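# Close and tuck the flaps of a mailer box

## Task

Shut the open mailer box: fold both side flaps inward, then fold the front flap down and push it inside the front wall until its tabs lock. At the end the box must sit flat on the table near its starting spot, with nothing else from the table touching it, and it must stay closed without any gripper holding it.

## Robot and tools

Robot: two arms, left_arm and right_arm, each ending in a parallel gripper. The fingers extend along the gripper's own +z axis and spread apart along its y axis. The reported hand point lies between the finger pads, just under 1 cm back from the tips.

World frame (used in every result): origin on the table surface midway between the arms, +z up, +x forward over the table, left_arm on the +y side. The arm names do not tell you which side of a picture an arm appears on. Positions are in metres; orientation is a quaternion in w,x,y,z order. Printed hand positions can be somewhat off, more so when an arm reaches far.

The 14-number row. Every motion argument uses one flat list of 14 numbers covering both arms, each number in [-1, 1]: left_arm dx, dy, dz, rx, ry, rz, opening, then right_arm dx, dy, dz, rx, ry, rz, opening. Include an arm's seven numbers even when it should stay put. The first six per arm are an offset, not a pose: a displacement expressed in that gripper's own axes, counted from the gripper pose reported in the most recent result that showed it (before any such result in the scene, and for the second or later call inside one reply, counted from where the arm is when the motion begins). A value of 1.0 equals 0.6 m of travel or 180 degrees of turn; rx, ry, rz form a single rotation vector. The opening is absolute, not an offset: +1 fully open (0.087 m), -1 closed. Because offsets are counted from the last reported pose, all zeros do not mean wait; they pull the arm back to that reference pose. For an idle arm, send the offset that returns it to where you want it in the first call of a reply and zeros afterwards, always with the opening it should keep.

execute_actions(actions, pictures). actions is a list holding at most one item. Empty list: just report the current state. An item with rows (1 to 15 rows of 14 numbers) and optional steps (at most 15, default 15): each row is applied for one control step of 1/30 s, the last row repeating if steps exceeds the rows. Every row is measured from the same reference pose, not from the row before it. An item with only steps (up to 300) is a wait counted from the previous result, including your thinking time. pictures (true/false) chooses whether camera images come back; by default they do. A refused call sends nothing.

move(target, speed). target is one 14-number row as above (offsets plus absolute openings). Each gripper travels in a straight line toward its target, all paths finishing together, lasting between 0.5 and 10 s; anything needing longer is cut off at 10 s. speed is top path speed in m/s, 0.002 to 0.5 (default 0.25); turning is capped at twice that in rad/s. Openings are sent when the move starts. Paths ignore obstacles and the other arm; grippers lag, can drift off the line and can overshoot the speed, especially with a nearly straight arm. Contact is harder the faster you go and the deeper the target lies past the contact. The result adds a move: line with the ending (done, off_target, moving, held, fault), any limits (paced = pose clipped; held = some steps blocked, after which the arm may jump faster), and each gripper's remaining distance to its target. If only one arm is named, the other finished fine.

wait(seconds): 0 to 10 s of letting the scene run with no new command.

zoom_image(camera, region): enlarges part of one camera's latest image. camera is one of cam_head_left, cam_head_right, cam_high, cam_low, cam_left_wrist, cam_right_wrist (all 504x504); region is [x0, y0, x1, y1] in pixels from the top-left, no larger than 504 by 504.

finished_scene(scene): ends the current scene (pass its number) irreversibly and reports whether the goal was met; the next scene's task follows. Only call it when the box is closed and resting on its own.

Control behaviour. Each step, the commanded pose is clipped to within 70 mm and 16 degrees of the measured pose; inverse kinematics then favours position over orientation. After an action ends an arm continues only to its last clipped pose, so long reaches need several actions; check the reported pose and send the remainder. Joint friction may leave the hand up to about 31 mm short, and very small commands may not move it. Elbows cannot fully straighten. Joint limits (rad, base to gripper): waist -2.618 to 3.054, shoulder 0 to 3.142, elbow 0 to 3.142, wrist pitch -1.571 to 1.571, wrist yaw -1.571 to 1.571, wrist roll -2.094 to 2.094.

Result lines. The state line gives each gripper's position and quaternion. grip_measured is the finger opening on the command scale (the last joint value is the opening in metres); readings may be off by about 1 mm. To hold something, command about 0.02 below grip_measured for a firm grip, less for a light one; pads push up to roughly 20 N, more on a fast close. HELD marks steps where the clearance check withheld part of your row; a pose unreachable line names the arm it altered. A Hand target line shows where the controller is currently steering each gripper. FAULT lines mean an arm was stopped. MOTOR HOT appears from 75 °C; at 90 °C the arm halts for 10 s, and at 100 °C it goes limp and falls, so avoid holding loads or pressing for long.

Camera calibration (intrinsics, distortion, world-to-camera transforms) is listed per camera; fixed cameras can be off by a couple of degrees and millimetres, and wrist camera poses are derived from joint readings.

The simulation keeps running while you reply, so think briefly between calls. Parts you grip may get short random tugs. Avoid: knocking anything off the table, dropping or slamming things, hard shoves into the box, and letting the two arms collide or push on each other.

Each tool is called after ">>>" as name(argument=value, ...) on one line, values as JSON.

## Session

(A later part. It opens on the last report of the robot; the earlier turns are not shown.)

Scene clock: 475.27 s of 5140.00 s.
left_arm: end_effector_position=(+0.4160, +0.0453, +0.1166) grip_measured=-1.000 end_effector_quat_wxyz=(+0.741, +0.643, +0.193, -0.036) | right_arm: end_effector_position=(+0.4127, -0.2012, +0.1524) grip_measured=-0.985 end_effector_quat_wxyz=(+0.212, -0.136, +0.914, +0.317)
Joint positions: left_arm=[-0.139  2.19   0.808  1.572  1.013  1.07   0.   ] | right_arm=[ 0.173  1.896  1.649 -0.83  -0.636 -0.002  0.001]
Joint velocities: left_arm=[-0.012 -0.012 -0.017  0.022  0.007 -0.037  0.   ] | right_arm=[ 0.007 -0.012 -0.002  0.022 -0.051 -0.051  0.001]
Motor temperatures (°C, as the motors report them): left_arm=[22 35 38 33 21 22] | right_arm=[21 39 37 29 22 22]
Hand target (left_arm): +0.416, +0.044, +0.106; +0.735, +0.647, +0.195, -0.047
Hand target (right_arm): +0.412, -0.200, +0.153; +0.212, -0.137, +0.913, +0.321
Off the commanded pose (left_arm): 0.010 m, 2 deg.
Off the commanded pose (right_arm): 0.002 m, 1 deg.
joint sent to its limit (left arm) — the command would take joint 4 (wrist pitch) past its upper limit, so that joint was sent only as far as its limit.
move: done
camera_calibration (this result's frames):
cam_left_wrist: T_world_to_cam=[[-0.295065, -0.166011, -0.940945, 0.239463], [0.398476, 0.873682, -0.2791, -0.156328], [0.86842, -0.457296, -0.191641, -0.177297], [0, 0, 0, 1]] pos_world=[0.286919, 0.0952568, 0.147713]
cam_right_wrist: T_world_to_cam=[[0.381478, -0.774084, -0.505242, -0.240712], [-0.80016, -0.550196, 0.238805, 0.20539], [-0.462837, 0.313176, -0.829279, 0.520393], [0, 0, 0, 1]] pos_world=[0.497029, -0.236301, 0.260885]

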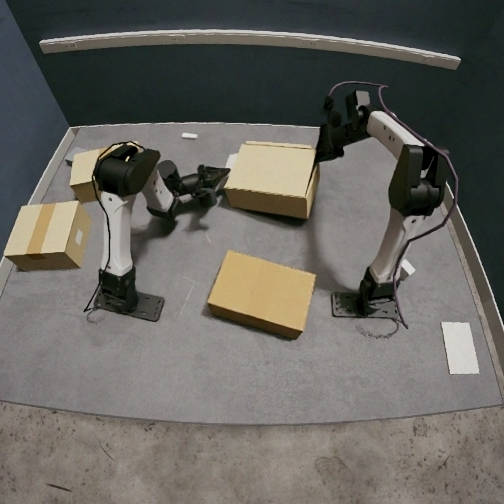

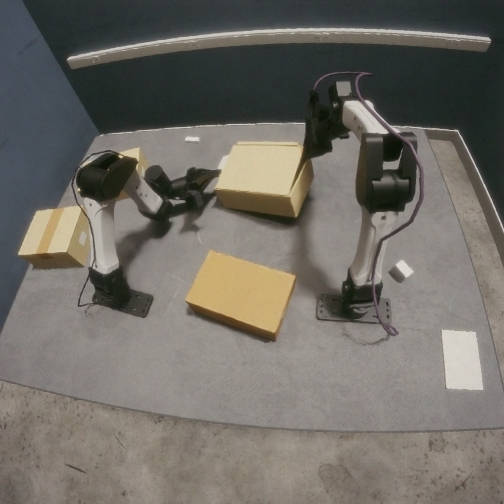

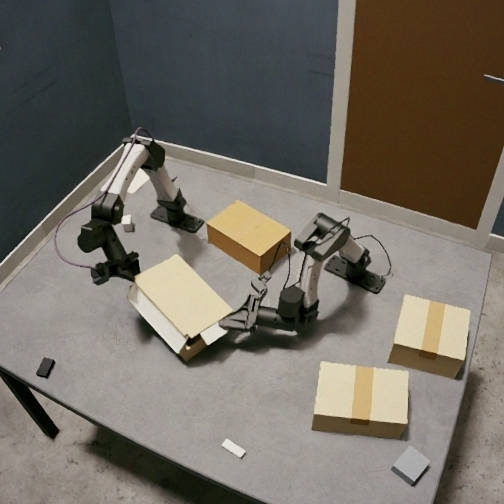

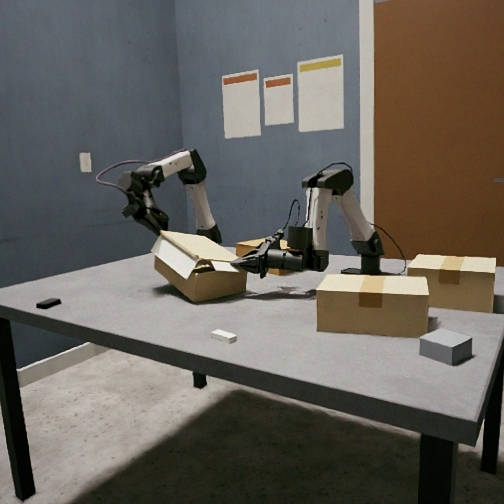

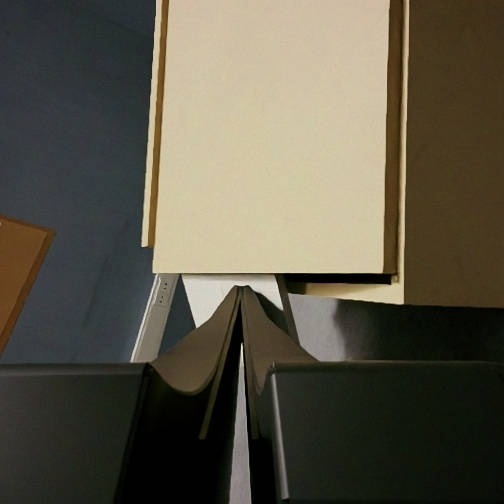

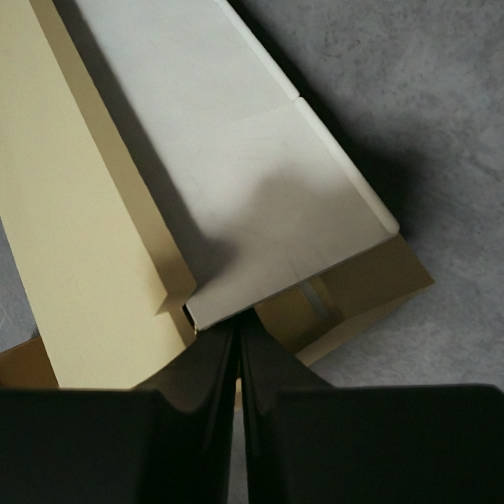

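>>> move(target=[0,0,0,0,0,0,-1,0,0,-0.14,0,0,0,-1], speed=0.1)

>>> move(target=[0,0,0,0,0,0,-1,-0.008,0.123,0.19,0,0,0,-1], speed=0.12)

>>> move(target=[0,0,0,0,0,0,-1,0.055,-0.062,0.083,0,0,0,-1], speed=0.06)

Scene clock: 487.80 s of 5140.00 s.
left_arm: end_effector_position=(+0.4161, +0.0454, +0.1169) grip_measured=-1.000 end_effector_quat_wxyz=(+0.741, +0.643, +0.193, -0.035) | right_arm: end_effector_position=(+0.3878, -0.2525, +0.1983) grip_measured=-0.985 end_effector_quat_wxyz=(+0.199, -0.128, +0.918, +0.317)
Joint positions: left_arm=[-0.139  2.19   0.808  1.572  1.012  1.071  0.   ] | right_arm=[ 0.042  1.848  1.785 -1.134 -0.687 -0.145  0.001]
Joint velocities: left_arm=[-0.042 -0.017  0.002 -0.037 -0.037 -0.007  0.   ] | right_arm=[-0.002  0.002 -0.007 -0.095 -0.037 -0.022 -0.   ]
Motor temperatures (°C, as the motors report them): left_arm=[22 35 37 33 21 22] | right_arm=[21 40 37 29 22 22]
Hand target (left_arm): +0.416, +0.045, +0.117; +0.740, +0.643, +0.193, -0.036
Hand target (right_arm): +0.387, -0.254, +0.212; +0.213, -0.135, +0.914, +0.318
Off the commanded pose (left_arm): 0.000 m, 0 deg.
Off the commanded pose (right_arm): 0.014 m, 2 deg.
joint sent to its limit (left arm) — the command would take joint 4 (wrist pitch) past its upper limit, so that joint was sent only as far as its limit.
After step 90, 8.10 s passed at rest.
move: off_target (right_arm)
camera_calibration (this result's frames):
cam_left_wrist: T_world_to_cam=[[-0.293227, -0.166169, -0.941491, 0.23906], [0.398188, 0.874073, -0.278285, -0.156369], [0.869175, -0.456491, -0.190135, -0.177863], [0, 0, 0, 1]] pos_world=[0.286957, 0.095209, 0.147739]
cam_right_wrist: T_world_to_cam=[[0.360742, -0.77785, -0.514602, -0.238865], [-0.795932, -0.544363, 0.264878, 0.140938], [-0.486166, 0.314036, -0.81549, 0.569591], [0, 0, 0, 1]] pos_world=[0.475261, -0.287951, 0.304244]

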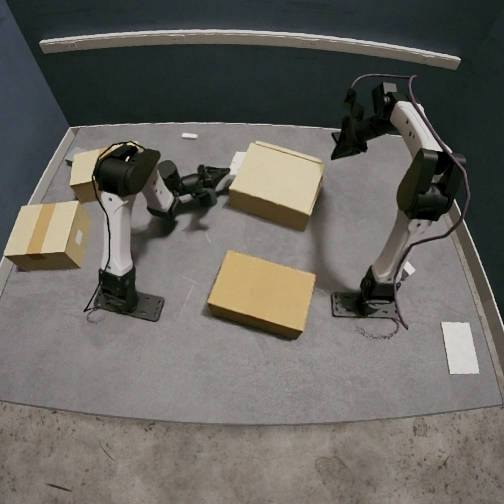

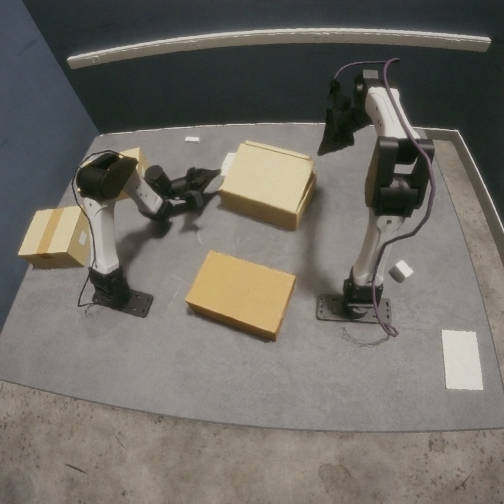

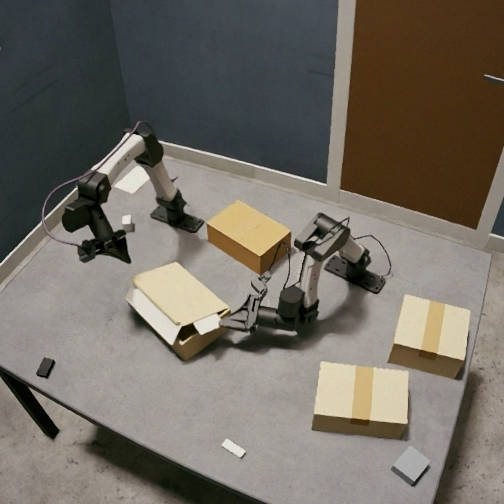

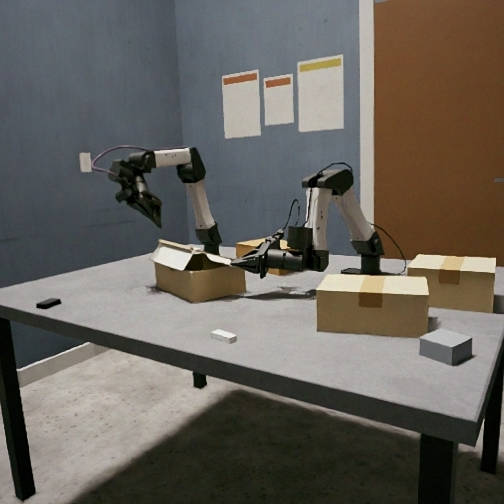

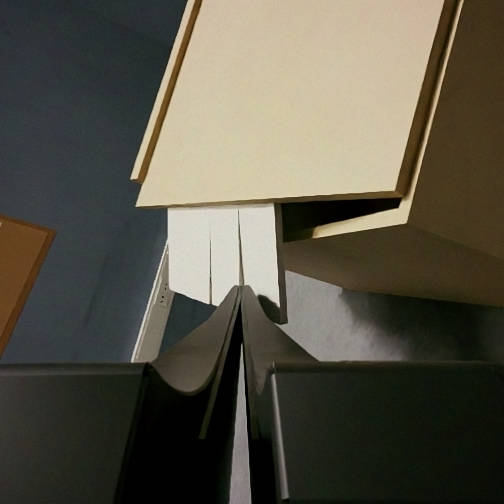

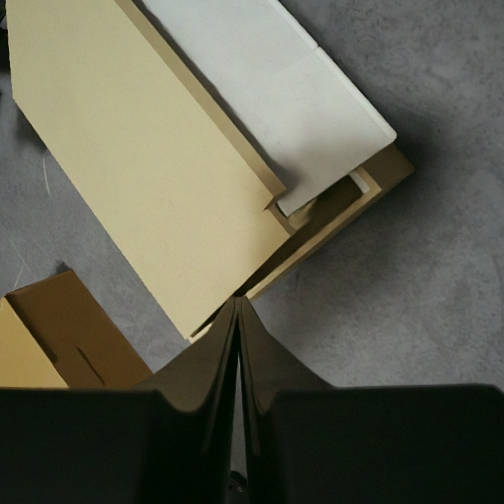

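Scene clock: 489.47 s of 5140.00 s.
left_arm: end_effector_position=(+0.4161, +0.0454, +0.1169) grip_measured=-1.000 end_effector_quat_wxyz=(+0.741, +0.643, +0.193, -0.035) | right_arm: end_effector_position=(+0.3973, -0.1257, +0.1657) grip_measured=-0.985 end_effector_quat_wxyz=(+0.202, -0.135, +0.916, +0.318)
Joint positions: left_arm=[-0.139  2.19   0.808  1.572  1.012  1.071  0.   ] | right_arm=[ 0.367  1.896  1.691 -0.784 -0.541  0.195  0.001]
Joint velocities: left_arm=[-0.007 -0.022 -0.002  0.022  0.037  0.051  0.   ] | right_arm=[-0.002  0.007 -0.007  0.037  0.007  0.037  0.001]
Motor temperatures (°C, as the motors report them): left_arm=[22 36 37 33 21 22] | right_arm=[21 40 37 29 22 22]
Hand target (left_arm): +0.416, +0.045, +0.117; +0.740, +0.643, +0.193, -0.035
Hand target (right_arm): +0.399, -0.125, +0.157; +0.197, -0.129, +0.919, +0.316
Off the commanded pose (left_arm): 0.000 m, 0 deg.
Off the commanded pose (right_arm): 0.008 m, 1 deg.
joint sent to its limit (left arm) — the command would take joint 4 (wrist pitch) past its upper limit, so that joint was sent only as far as its limit.
move: done
camera_calibration (this result's frames):
cam_left_wrist: T_world_to_cam=[[-0.293227, -0.166169, -0.941491, 0.23906], [0.398188, 0.874073, -0.278285, -0.156369], [0.869175, -0.456491, -0.190135, -0.177863], [0, 0, 0, 1]] pos_world=[0.286957, 0.095209, 0.147739]
cam_right_wrist: T_world_to_cam=[[0.375301, -0.773049, -0.511413, -0.16603], [-0.791723, -0.55427, 0.256825, 0.22457], [-0.482, 0.308511, -0.820059, 0.506193], [0, 0, 0, 1]] pos_world=[0.484094, -0.160043, 0.272523]

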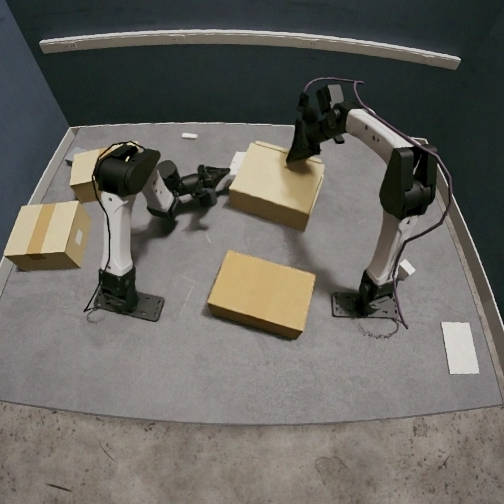

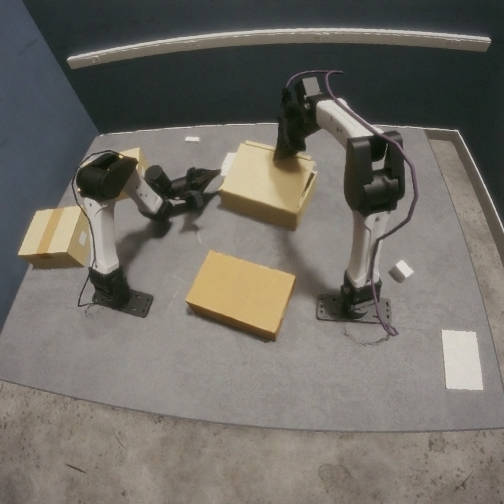

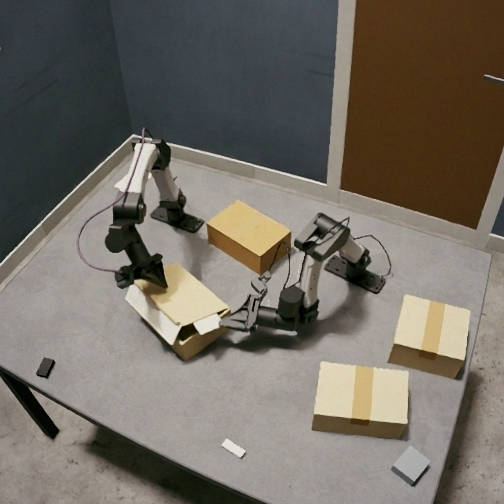

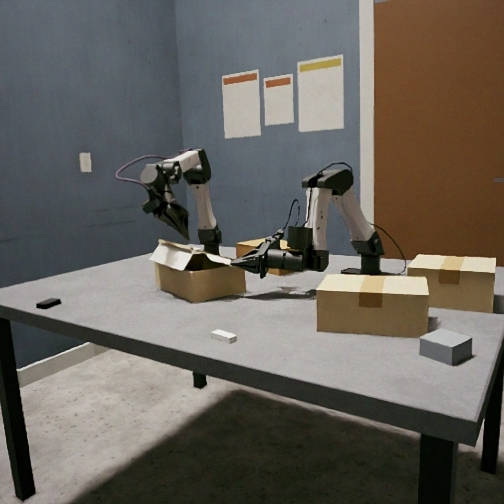

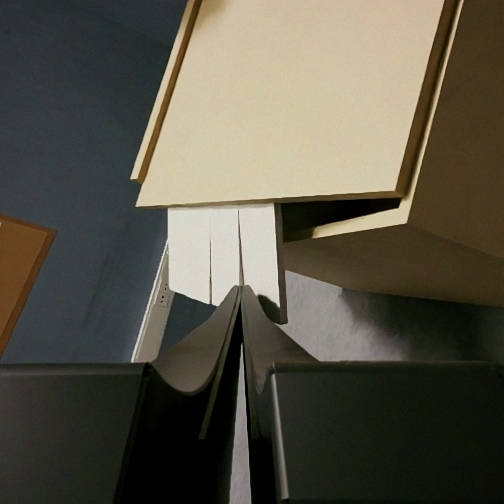

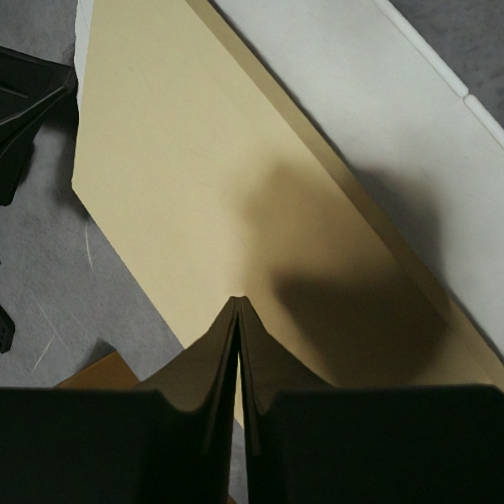

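Scene clock: 490.97 s of 5140.00 s.
left_arm: end_effector_position=(+0.4161, +0.0454, +0.1169) grip_measured=-1.000 end_effector_quat_wxyz=(+0.741, +0.643, +0.193, -0.035) | right_arm: end_effector_position=(+0.3979, -0.1234, +0.1138) grip_measured=-0.985 end_effector_quat_wxyz=(+0.214, -0.141, +0.910, +0.326)
Joint positions: left_arm=[-0.139  2.19   0.808  1.572  1.012  1.071  0.   ] | right_arm=[ 0.367  1.896  1.468 -0.53  -0.555  0.195  0.001]
Joint velocities: left_arm=[-0.012 -0.017 -0.012  0.125 -0.11  -0.022  0.   ] | right_arm=[-0.022  0.012 -0.017  0.066 -0.066  0.11   0.   ]
Motor temperatures (°C, as the motors report them): left_arm=[22 36 37 33 21 22] | right_arm=[21 40 37 29 22 22]
Hand target (left_arm): +0.416, +0.045, +0.117; +0.740, +0.643, +0.193, -0.035
Hand target (right_arm): +0.396, -0.126, +0.096; +0.201, -0.135, +0.917, +0.318
Off the commanded pose (left_arm): 0.000 m, 0 deg.
Off the commanded pose (right_arm): 0.019 m, 2 deg.
joint sent to its limit (left arm) — the command would take joint 4 (wrist pitch) past its upper limit, so that joint was sent only as far as its limit.
move: off_target (right_arm)
camera_calibration (this result's frames):
cam_left_wrist: T_world_to_cam=[[-0.293227, -0.166169, -0.941491, 0.23906], [0.398188, 0.874073, -0.278285, -0.156369], [0.869175, -0.456491, -0.190135, -0.177863], [0, 0, 0, 1]] pos_world=[0.286957, 0.095209, 0.147739]
cam_right_wrist: T_world_to_cam=[[0.394516, -0.759686, -0.516947, -0.19645], [-0.793827, -0.565124, 0.224664, 0.242863], [-0.462813, 0.321732, -0.82601, 0.457907], [0, 0, 0, 1]] pos_world=[0.482219, -0.159316, 0.222119]

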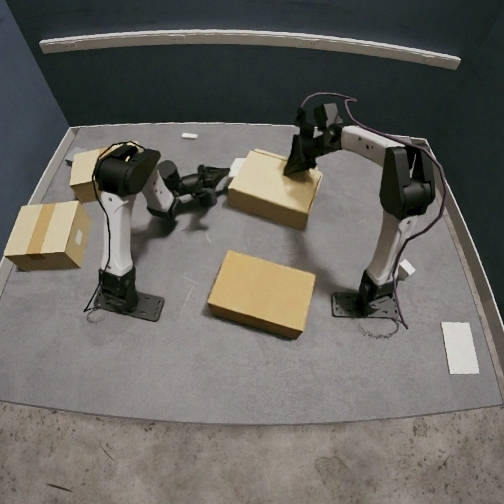

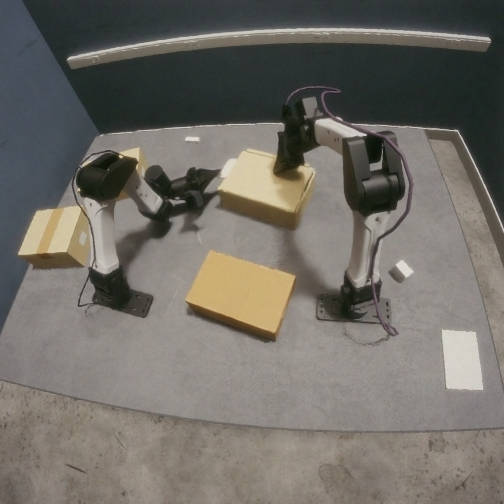

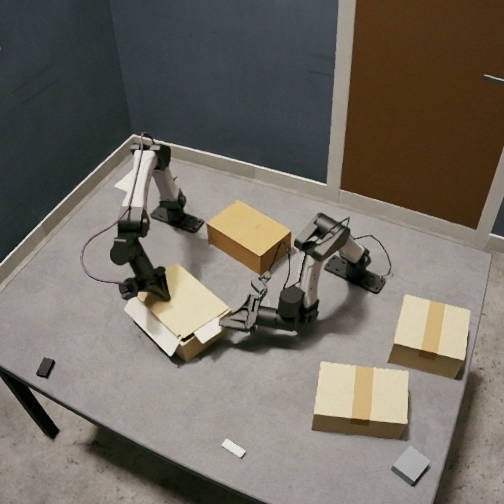

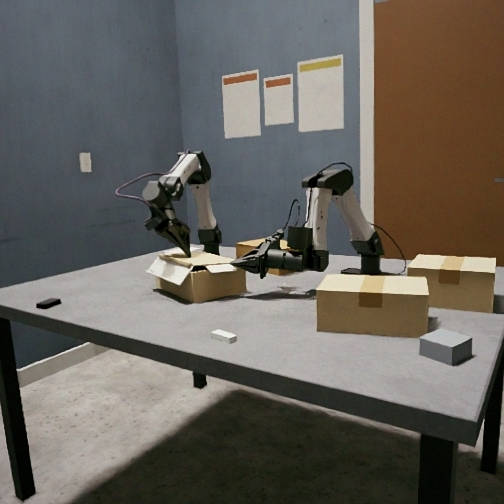

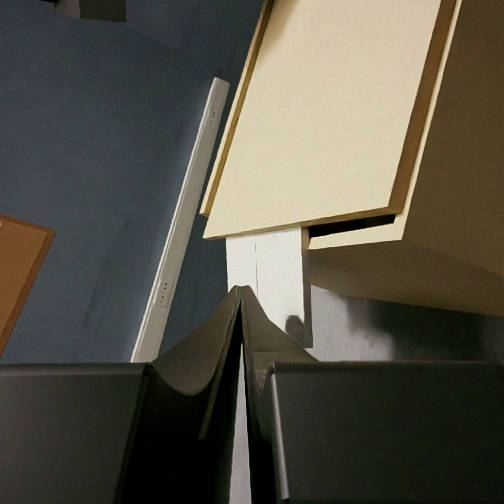

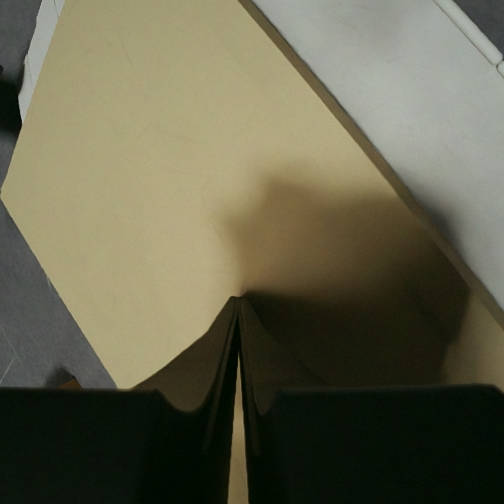

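>>> move(target=[0.04,0.037,0.04,0.25,0,0,-1,0.016,-0.018,0.024,0,0,0,-1], speed=0.1)

Scene clock: 497.97 s of 5140.00 s.
left_arm: end_effector_position=(+0.4532, +0.0329, +0.1425) grip_measured=-1.000 end_effector_quat_wxyz=(+0.468, +0.857, +0.197, -0.088) | right_arm: end_effector_position=(+0.4028, -0.1186, +0.1133) grip_measured=-0.985 end_effector_quat_wxyz=(+0.230, -0.149, +0.900, +0.339)
Joint positions: left_arm=[-0.17   2.068  1.714 -0.703  0.892  2.103  0.   ] | right_arm=[ 0.367  1.896  1.443 -0.461 -0.575  0.195  0.001]
Joint velocities: left_arm=[ 0.002  0.012  0.007  0.037 -0.022 -0.037  0.   ] | right_arm=[-0.017  0.012  0.007  0.007 -0.051  0.037  0.001]
Motor temperatures (°C, as the motors report them): left_arm=[22 37 37 33 21 22] | right_arm=[21 40 37 29 22 22]
Hand target (left_arm): +0.451, +0.030, +0.134; +0.457, +0.861, +0.199, -0.096
Hand target (right_arm): +0.398, -0.123, +0.094; +0.214, -0.141, +0.910, +0.326
Off the commanded pose (left_arm): 0.011 m, 6 deg.
Off the commanded pose (right_arm): 0.021 m, 3 deg.
joint sent to its limit (left arm) — the command would take joint 6 (wrist roll) past its upper limit, so that joint was sent only as far as its limit.
move: off_target (left_arm, right_arm)
camera_calibration (this result's frames):
cam_left_wrist: T_world_to_cam=[[-0.412506, 0.490325, -0.767737, 0.279687], [0.549753, 0.806004, 0.219382, -0.290501], [0.726368, -0.33157, -0.602039, -0.0915808], [0, 0, 0, 1]] pos_world=[0.341598, 0.066642, 0.223322]
cam_right_wrist: T_world_to_cam=[[0.422417, -0.739339, -0.524348, -0.202997], [-0.794104, -0.580774, 0.179168, 0.252974], [-0.436994, 0.340703, -0.832441, 0.450846], [0, 0, 0, 1]] pos_world=[0.483653, -0.156767, 0.223537]

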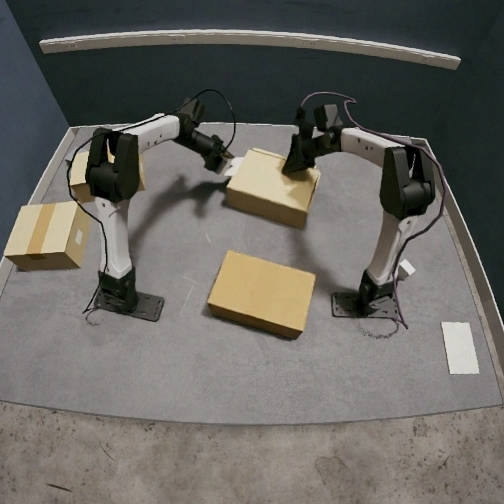

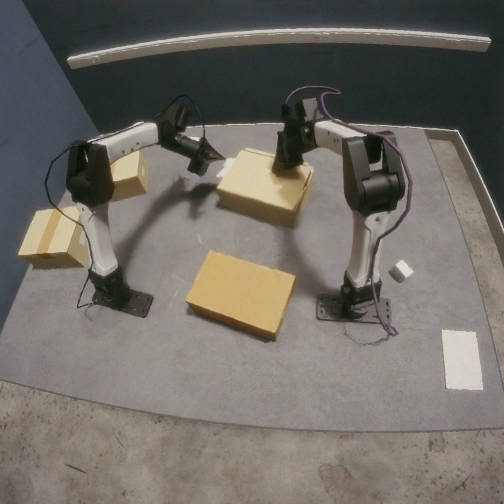

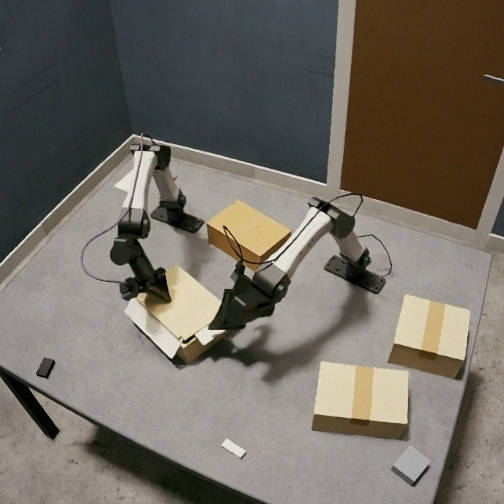

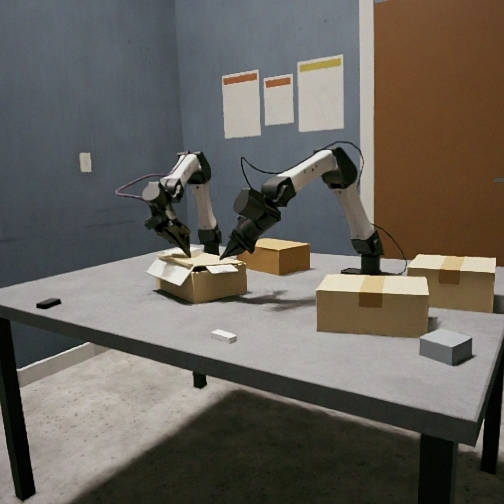

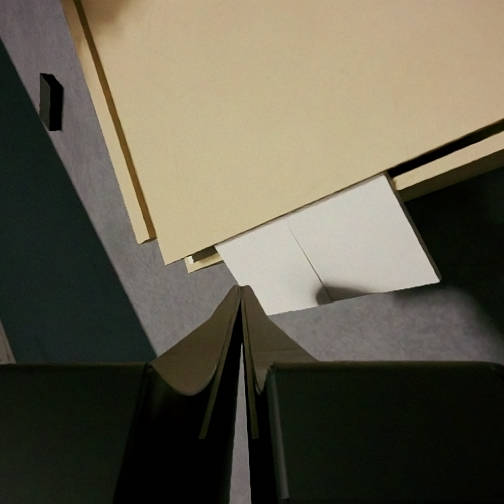

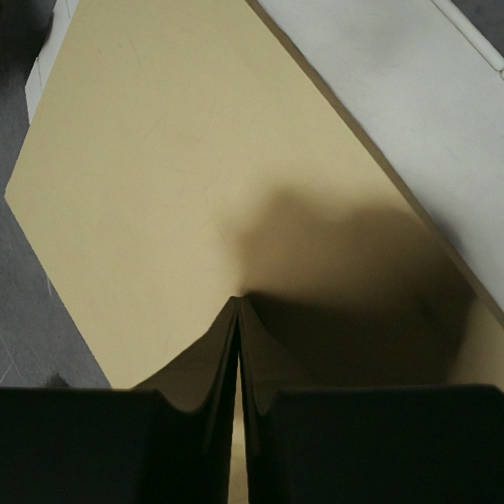

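>>> move(target=[0.036,-0.087,0.10,0,0,0,-1,0.016,-0.018,0.024,0,0,0,-1], speed=0.06)

Scene clock: 501.87 s of 5140.00 s.
left_arm: end_effector_position=(+0.4703, +0.0170, +0.1123) grip_measured=-1.000 end_effector_quat_wxyz=(+0.504, +0.847, +0.165, -0.041) | right_arm: end_effector_position=(+0.4083, -0.1158, +0.1122) grip_measured=-0.985 end_effector_quat_wxyz=(+0.247, -0.155, +0.892, +0.344)
Joint positions: left_arm=[-0.188  2.101  1.556 -0.349  0.893  2.066  0.   ] | right_arm=[ 0.367  1.896  1.419 -0.397 -0.582  0.195  0.001]
Joint velocities: left_arm=[ 0.017  0.002  0.012  0.022 -0.007 -0.022  0.   ] | right_arm=[ 0.012  0.002 -0.002  0.051  0.037 -0.081  0.001]
Motor temperatures (°C, as the motors report them): left_arm=[22 38 37 32 21 22] | right_arm=[21 40 36 30 22 22]
Hand target (left_arm): +0.450, +0.016, +0.064; +0.467, +0.858, +0.196, -0.088
Hand target (right_arm): +0.403, -0.118, +0.093; +0.230, -0.149, +0.900, +0.339
Off the commanded pose (left_arm): 0.053 m, 8 deg.
Off the commanded pose (right_arm): 0.020 m, 2 deg.
move: off_target (left_arm, right_arm)
camera_calibration (this result's frames):
cam_left_wrist: T_world_to_cam=[[-0.314534, 0.442975, -0.839548, 0.234149], [0.521247, 0.819764, 0.237252, -0.269287], [0.793328, -0.362989, -0.488743, -0.171158], [0, 0, 0, 1]] pos_world=[0.349798, 0.0549008, 0.176816]
cam_right_wrist: T_world_to_cam=[[0.444748, -0.72813, -0.521561, -0.211937], [-0.797438, -0.587042, 0.13955, 0.26424], [-0.407789, 0.353848, -0.841724, 0.441922], [0, 0, 0, 1]] pos_world=[0.485184, -0.155571, 0.224563]

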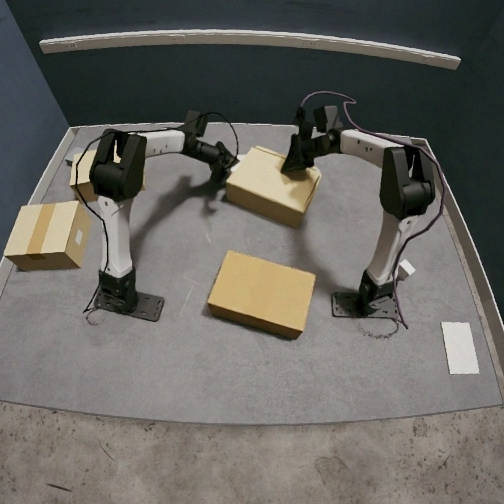

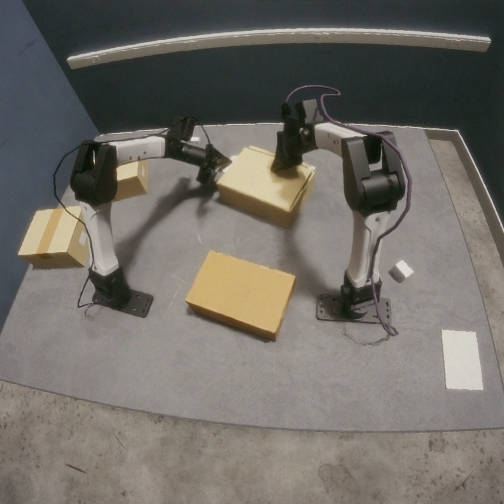

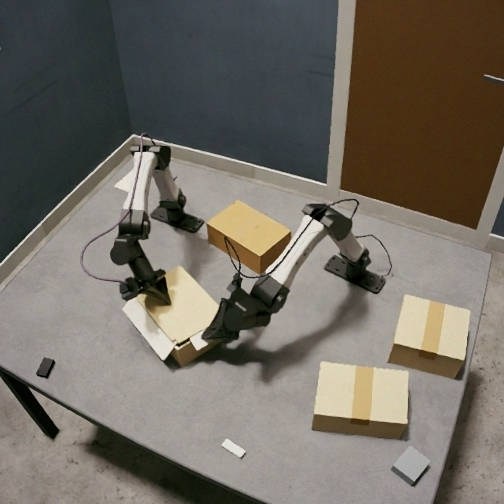

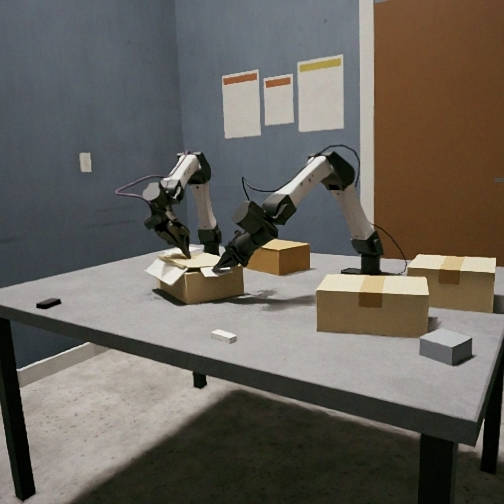

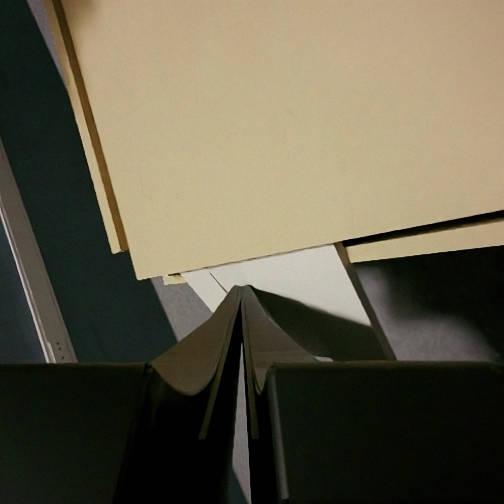

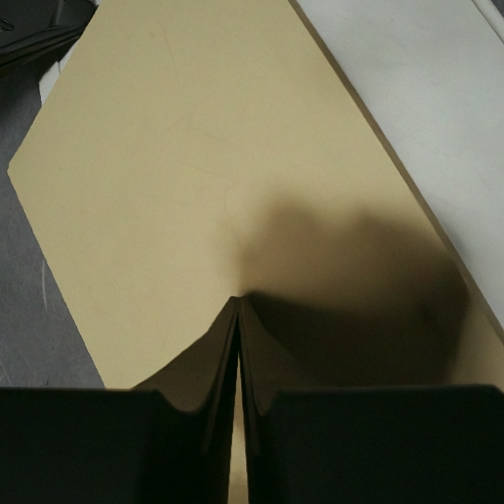

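>>> move(target=[-0.03,0.15,-0.15,0,0,0,-1,-0.12,0.13,-0.2,0,0,0,-1], speed=0.12)

Scene clock: 506.93 s of 5140.00 s.
left_arm: end_effector_position=(+0.4743, +0.0466, +0.2347) grip_measured=-1.000 end_effector_quat_wxyz=(+0.511, +0.841, +0.175, -0.034) | right_arm: end_effector_position=(+0.3899, -0.1330, +0.2725) grip_measured=-0.985 end_effector_quat_wxyz=(+0.252, -0.155, +0.891, +0.345)
Joint positions: left_arm=[-0.124  2.027  1.931 -0.819  0.926  2.103  0.   ] | right_arm=[ 0.339  1.849  2.002 -1.031 -0.598  0.172  0.001]
Joint velocities: left_arm=[ 0.017  0.007 -0.007 -0.037 -0.125 -0.037  0.   ] | right_arm=[ 0.002  0.002 -0.007 -0.037  0.037  0.066 -0.   ]
Motor temperatures (°C, as the motors report them): left_arm=[22 38 37 32 21 22] | right_arm=[21 40 37 30 22 22]
Hand target (left_arm): +0.474, +0.050, +0.236; +0.509, +0.841, +0.178, -0.035
Hand target (right_arm): +0.393, -0.135, +0.270; +0.248, -0.155, +0.892, +0.344
Off the commanded pose (left_arm): 0.005 m, 2 deg.
Off the commanded pose (right_arm): 0.004 m, 1 deg.
joint sent to its limit (left arm) — the command would take joint 6 (wrist roll) past its upper limit, so that joint was sent only as far as its limit.
After step 90, 0.07 s passed at rest.
move: done
camera_calibration (this result's frames):
cam_left_wrist: T_world_to_cam=[[-0.322649, 0.422698, -0.846891, 0.331535], [0.499176, 0.836189, 0.227181, -0.312577], [0.80419, -0.349448, -0.480797, -0.111367], [0, 0, 0, 1]] pos_world=[0.352561, 0.0823172, 0.298241]
cam_right_wrist: T_world_to_cam=[[0.447049, -0.727907, -0.519903, -0.134006], [-0.800534, -0.584896, 0.130548, 0.220997], [-0.399116, 0.357838, -0.844191, 0.573296], [0, 0, 0, 1]] pos_world=[0.465634, -0.173431, 0.385451]

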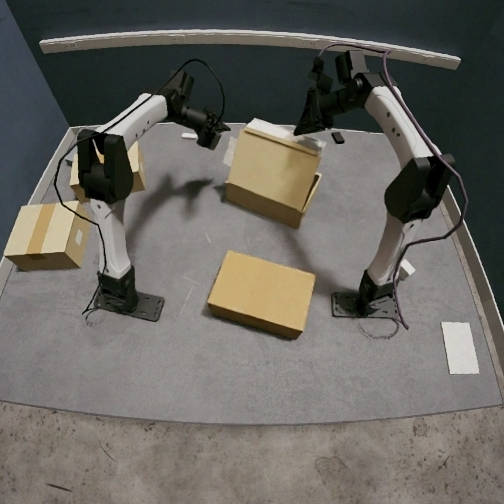

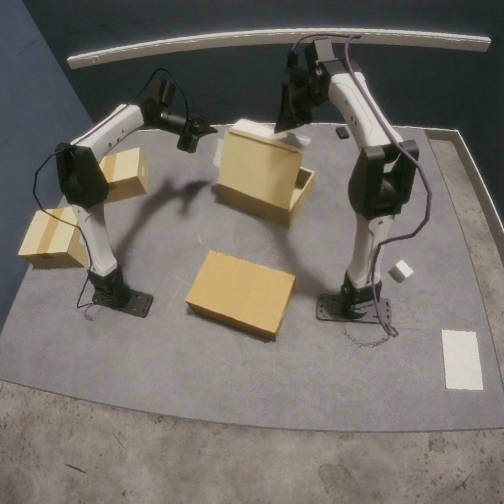

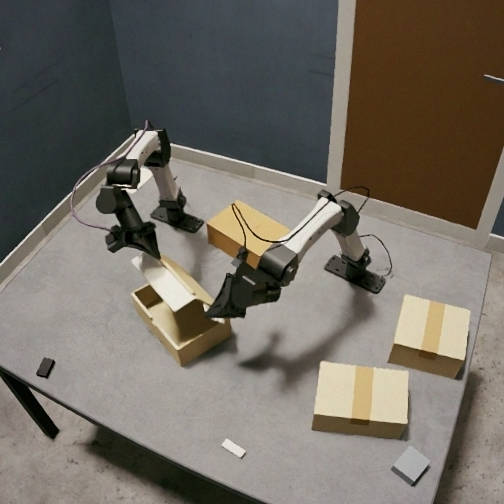

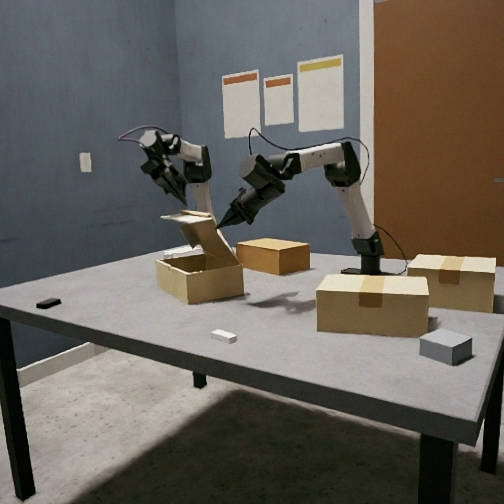

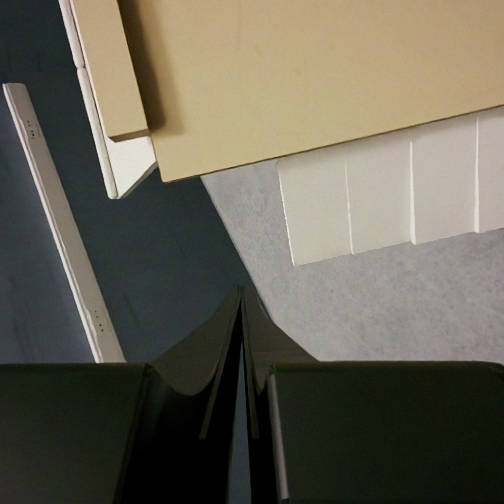

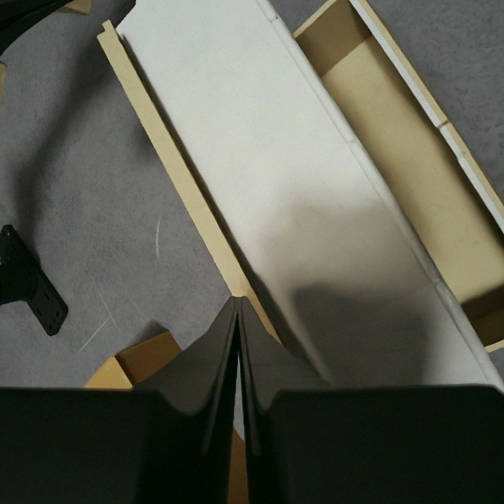

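>>> move(target=[0,0,0,0,0,0,-1,-0.218,-0.232,0,-0.272,0.166,0,-1], speed=0.2)

Scene clock: 517.83 s of 5140.00 s.
left_arm: end_effector_position=(+0.4740, +0.0467, +0.2345) grip_measured=-1.000 end_effector_quat_wxyz=(+0.510, +0.841, +0.175, -0.035) | right_arm: end_effector_position=(+0.5618, -0.2199, +0.2709) grip_measured=-0.985 end_effector_quat_wxyz=(+0.154, -0.107, +0.699, +0.690)
Joint positions: left_arm=[-0.124  2.027  1.931 -0.82   0.926  2.103  0.   ] | right_arm=[-0.023  2.782  2.827  0.069 -1.572  1.314  0.001]
Joint velocities: left_arm=[-0.002 -0.007 -0.027 -0.037  0.022  0.051  0.   ] | right_arm=[ 0.002 -0.002  0.002  0.095 -0.022  0.051 -0.001]
Motor temperatures (°C, as the motors report them): left_arm=[22 40 38 31 21 22] | right_arm=[21 41 37 30 22 22]
Hand target (left_arm): +0.474, +0.047, +0.235; +0.511, +0.841, +0.175, -0.034
Hand target (right_arm): +0.561, -0.221, +0.272; +0.157, -0.115, +0.698, +0.689
Off the commanded pose (left_arm): 0.000 m, 0 deg.
Off the commanded pose (right_arm): 0.002 m, 36 deg; orientation clipped at the last step of the last action.
elbow stopped short (right arm): the move would have taken joint 3 (elbow) straighter than the controller allows; a more bent joint 3 avoids this.
joint sent to its limit (right arm) — the command would take joint 5 (wrist yaw) past its lower limit, so that joint was sent only as far as its limit.
After step 90, 4.17 s passed at rest.
move: off_target (right_arm); limits=paced
camera_calibration (this result's frames):
cam_left_wrist: T_world_to_cam=[[-0.323886, 0.42307, -0.846233, 0.331665], [0.499508, 0.83609, 0.226818, -0.31254], [0.803486, -0.349237, -0.482125, -0.110635], [0, 0, 0, 1]] pos_world=[0.352431, 0.082356, 0.298215]
cam_right_wrist: T_world_to_cam=[[0.366084, -0.0448755, -0.929499, 0.031687], [-0.657331, -0.719494, -0.224153, 0.294021], [-0.65871, 0.693047, -0.292893, 0.741816], [0, 0, 0, 1]] pos_world=[0.670311, -0.301145, 0.312631]

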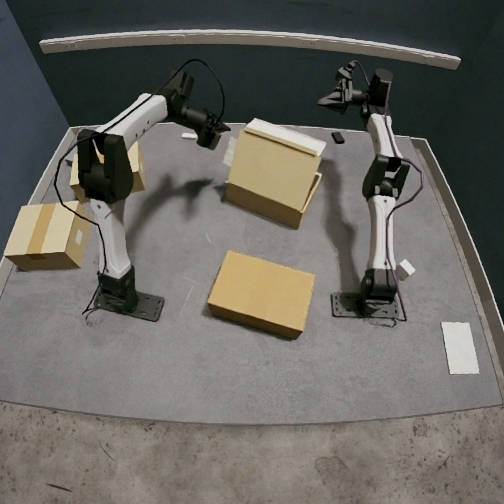

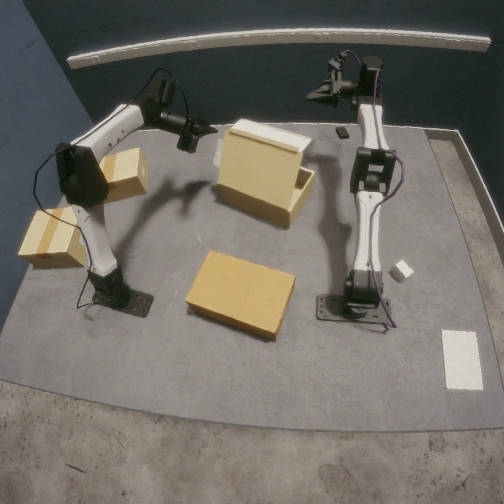

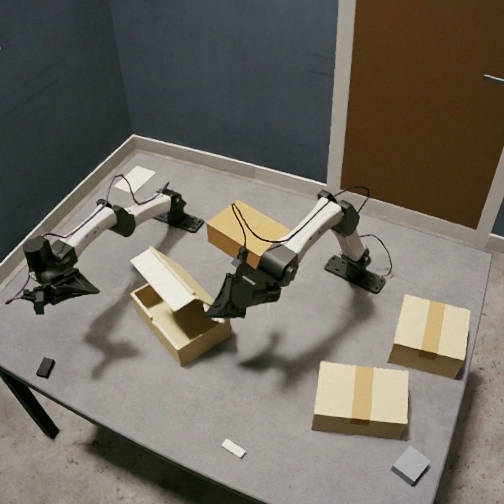

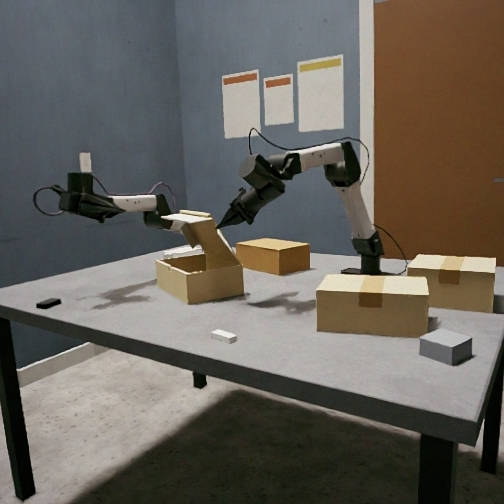

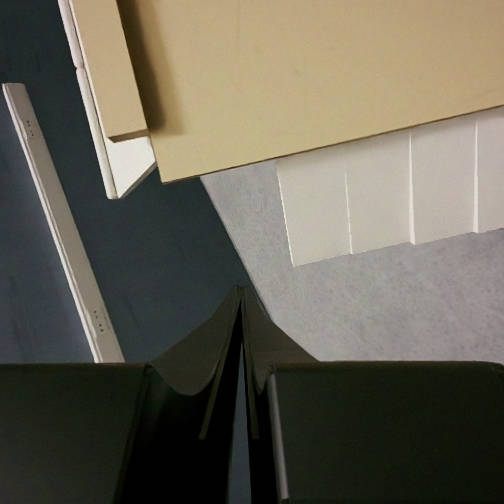

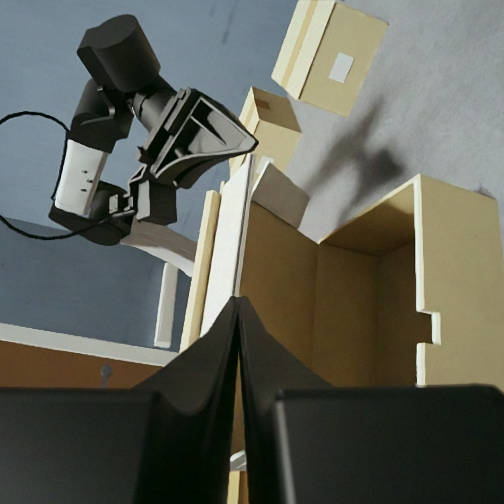

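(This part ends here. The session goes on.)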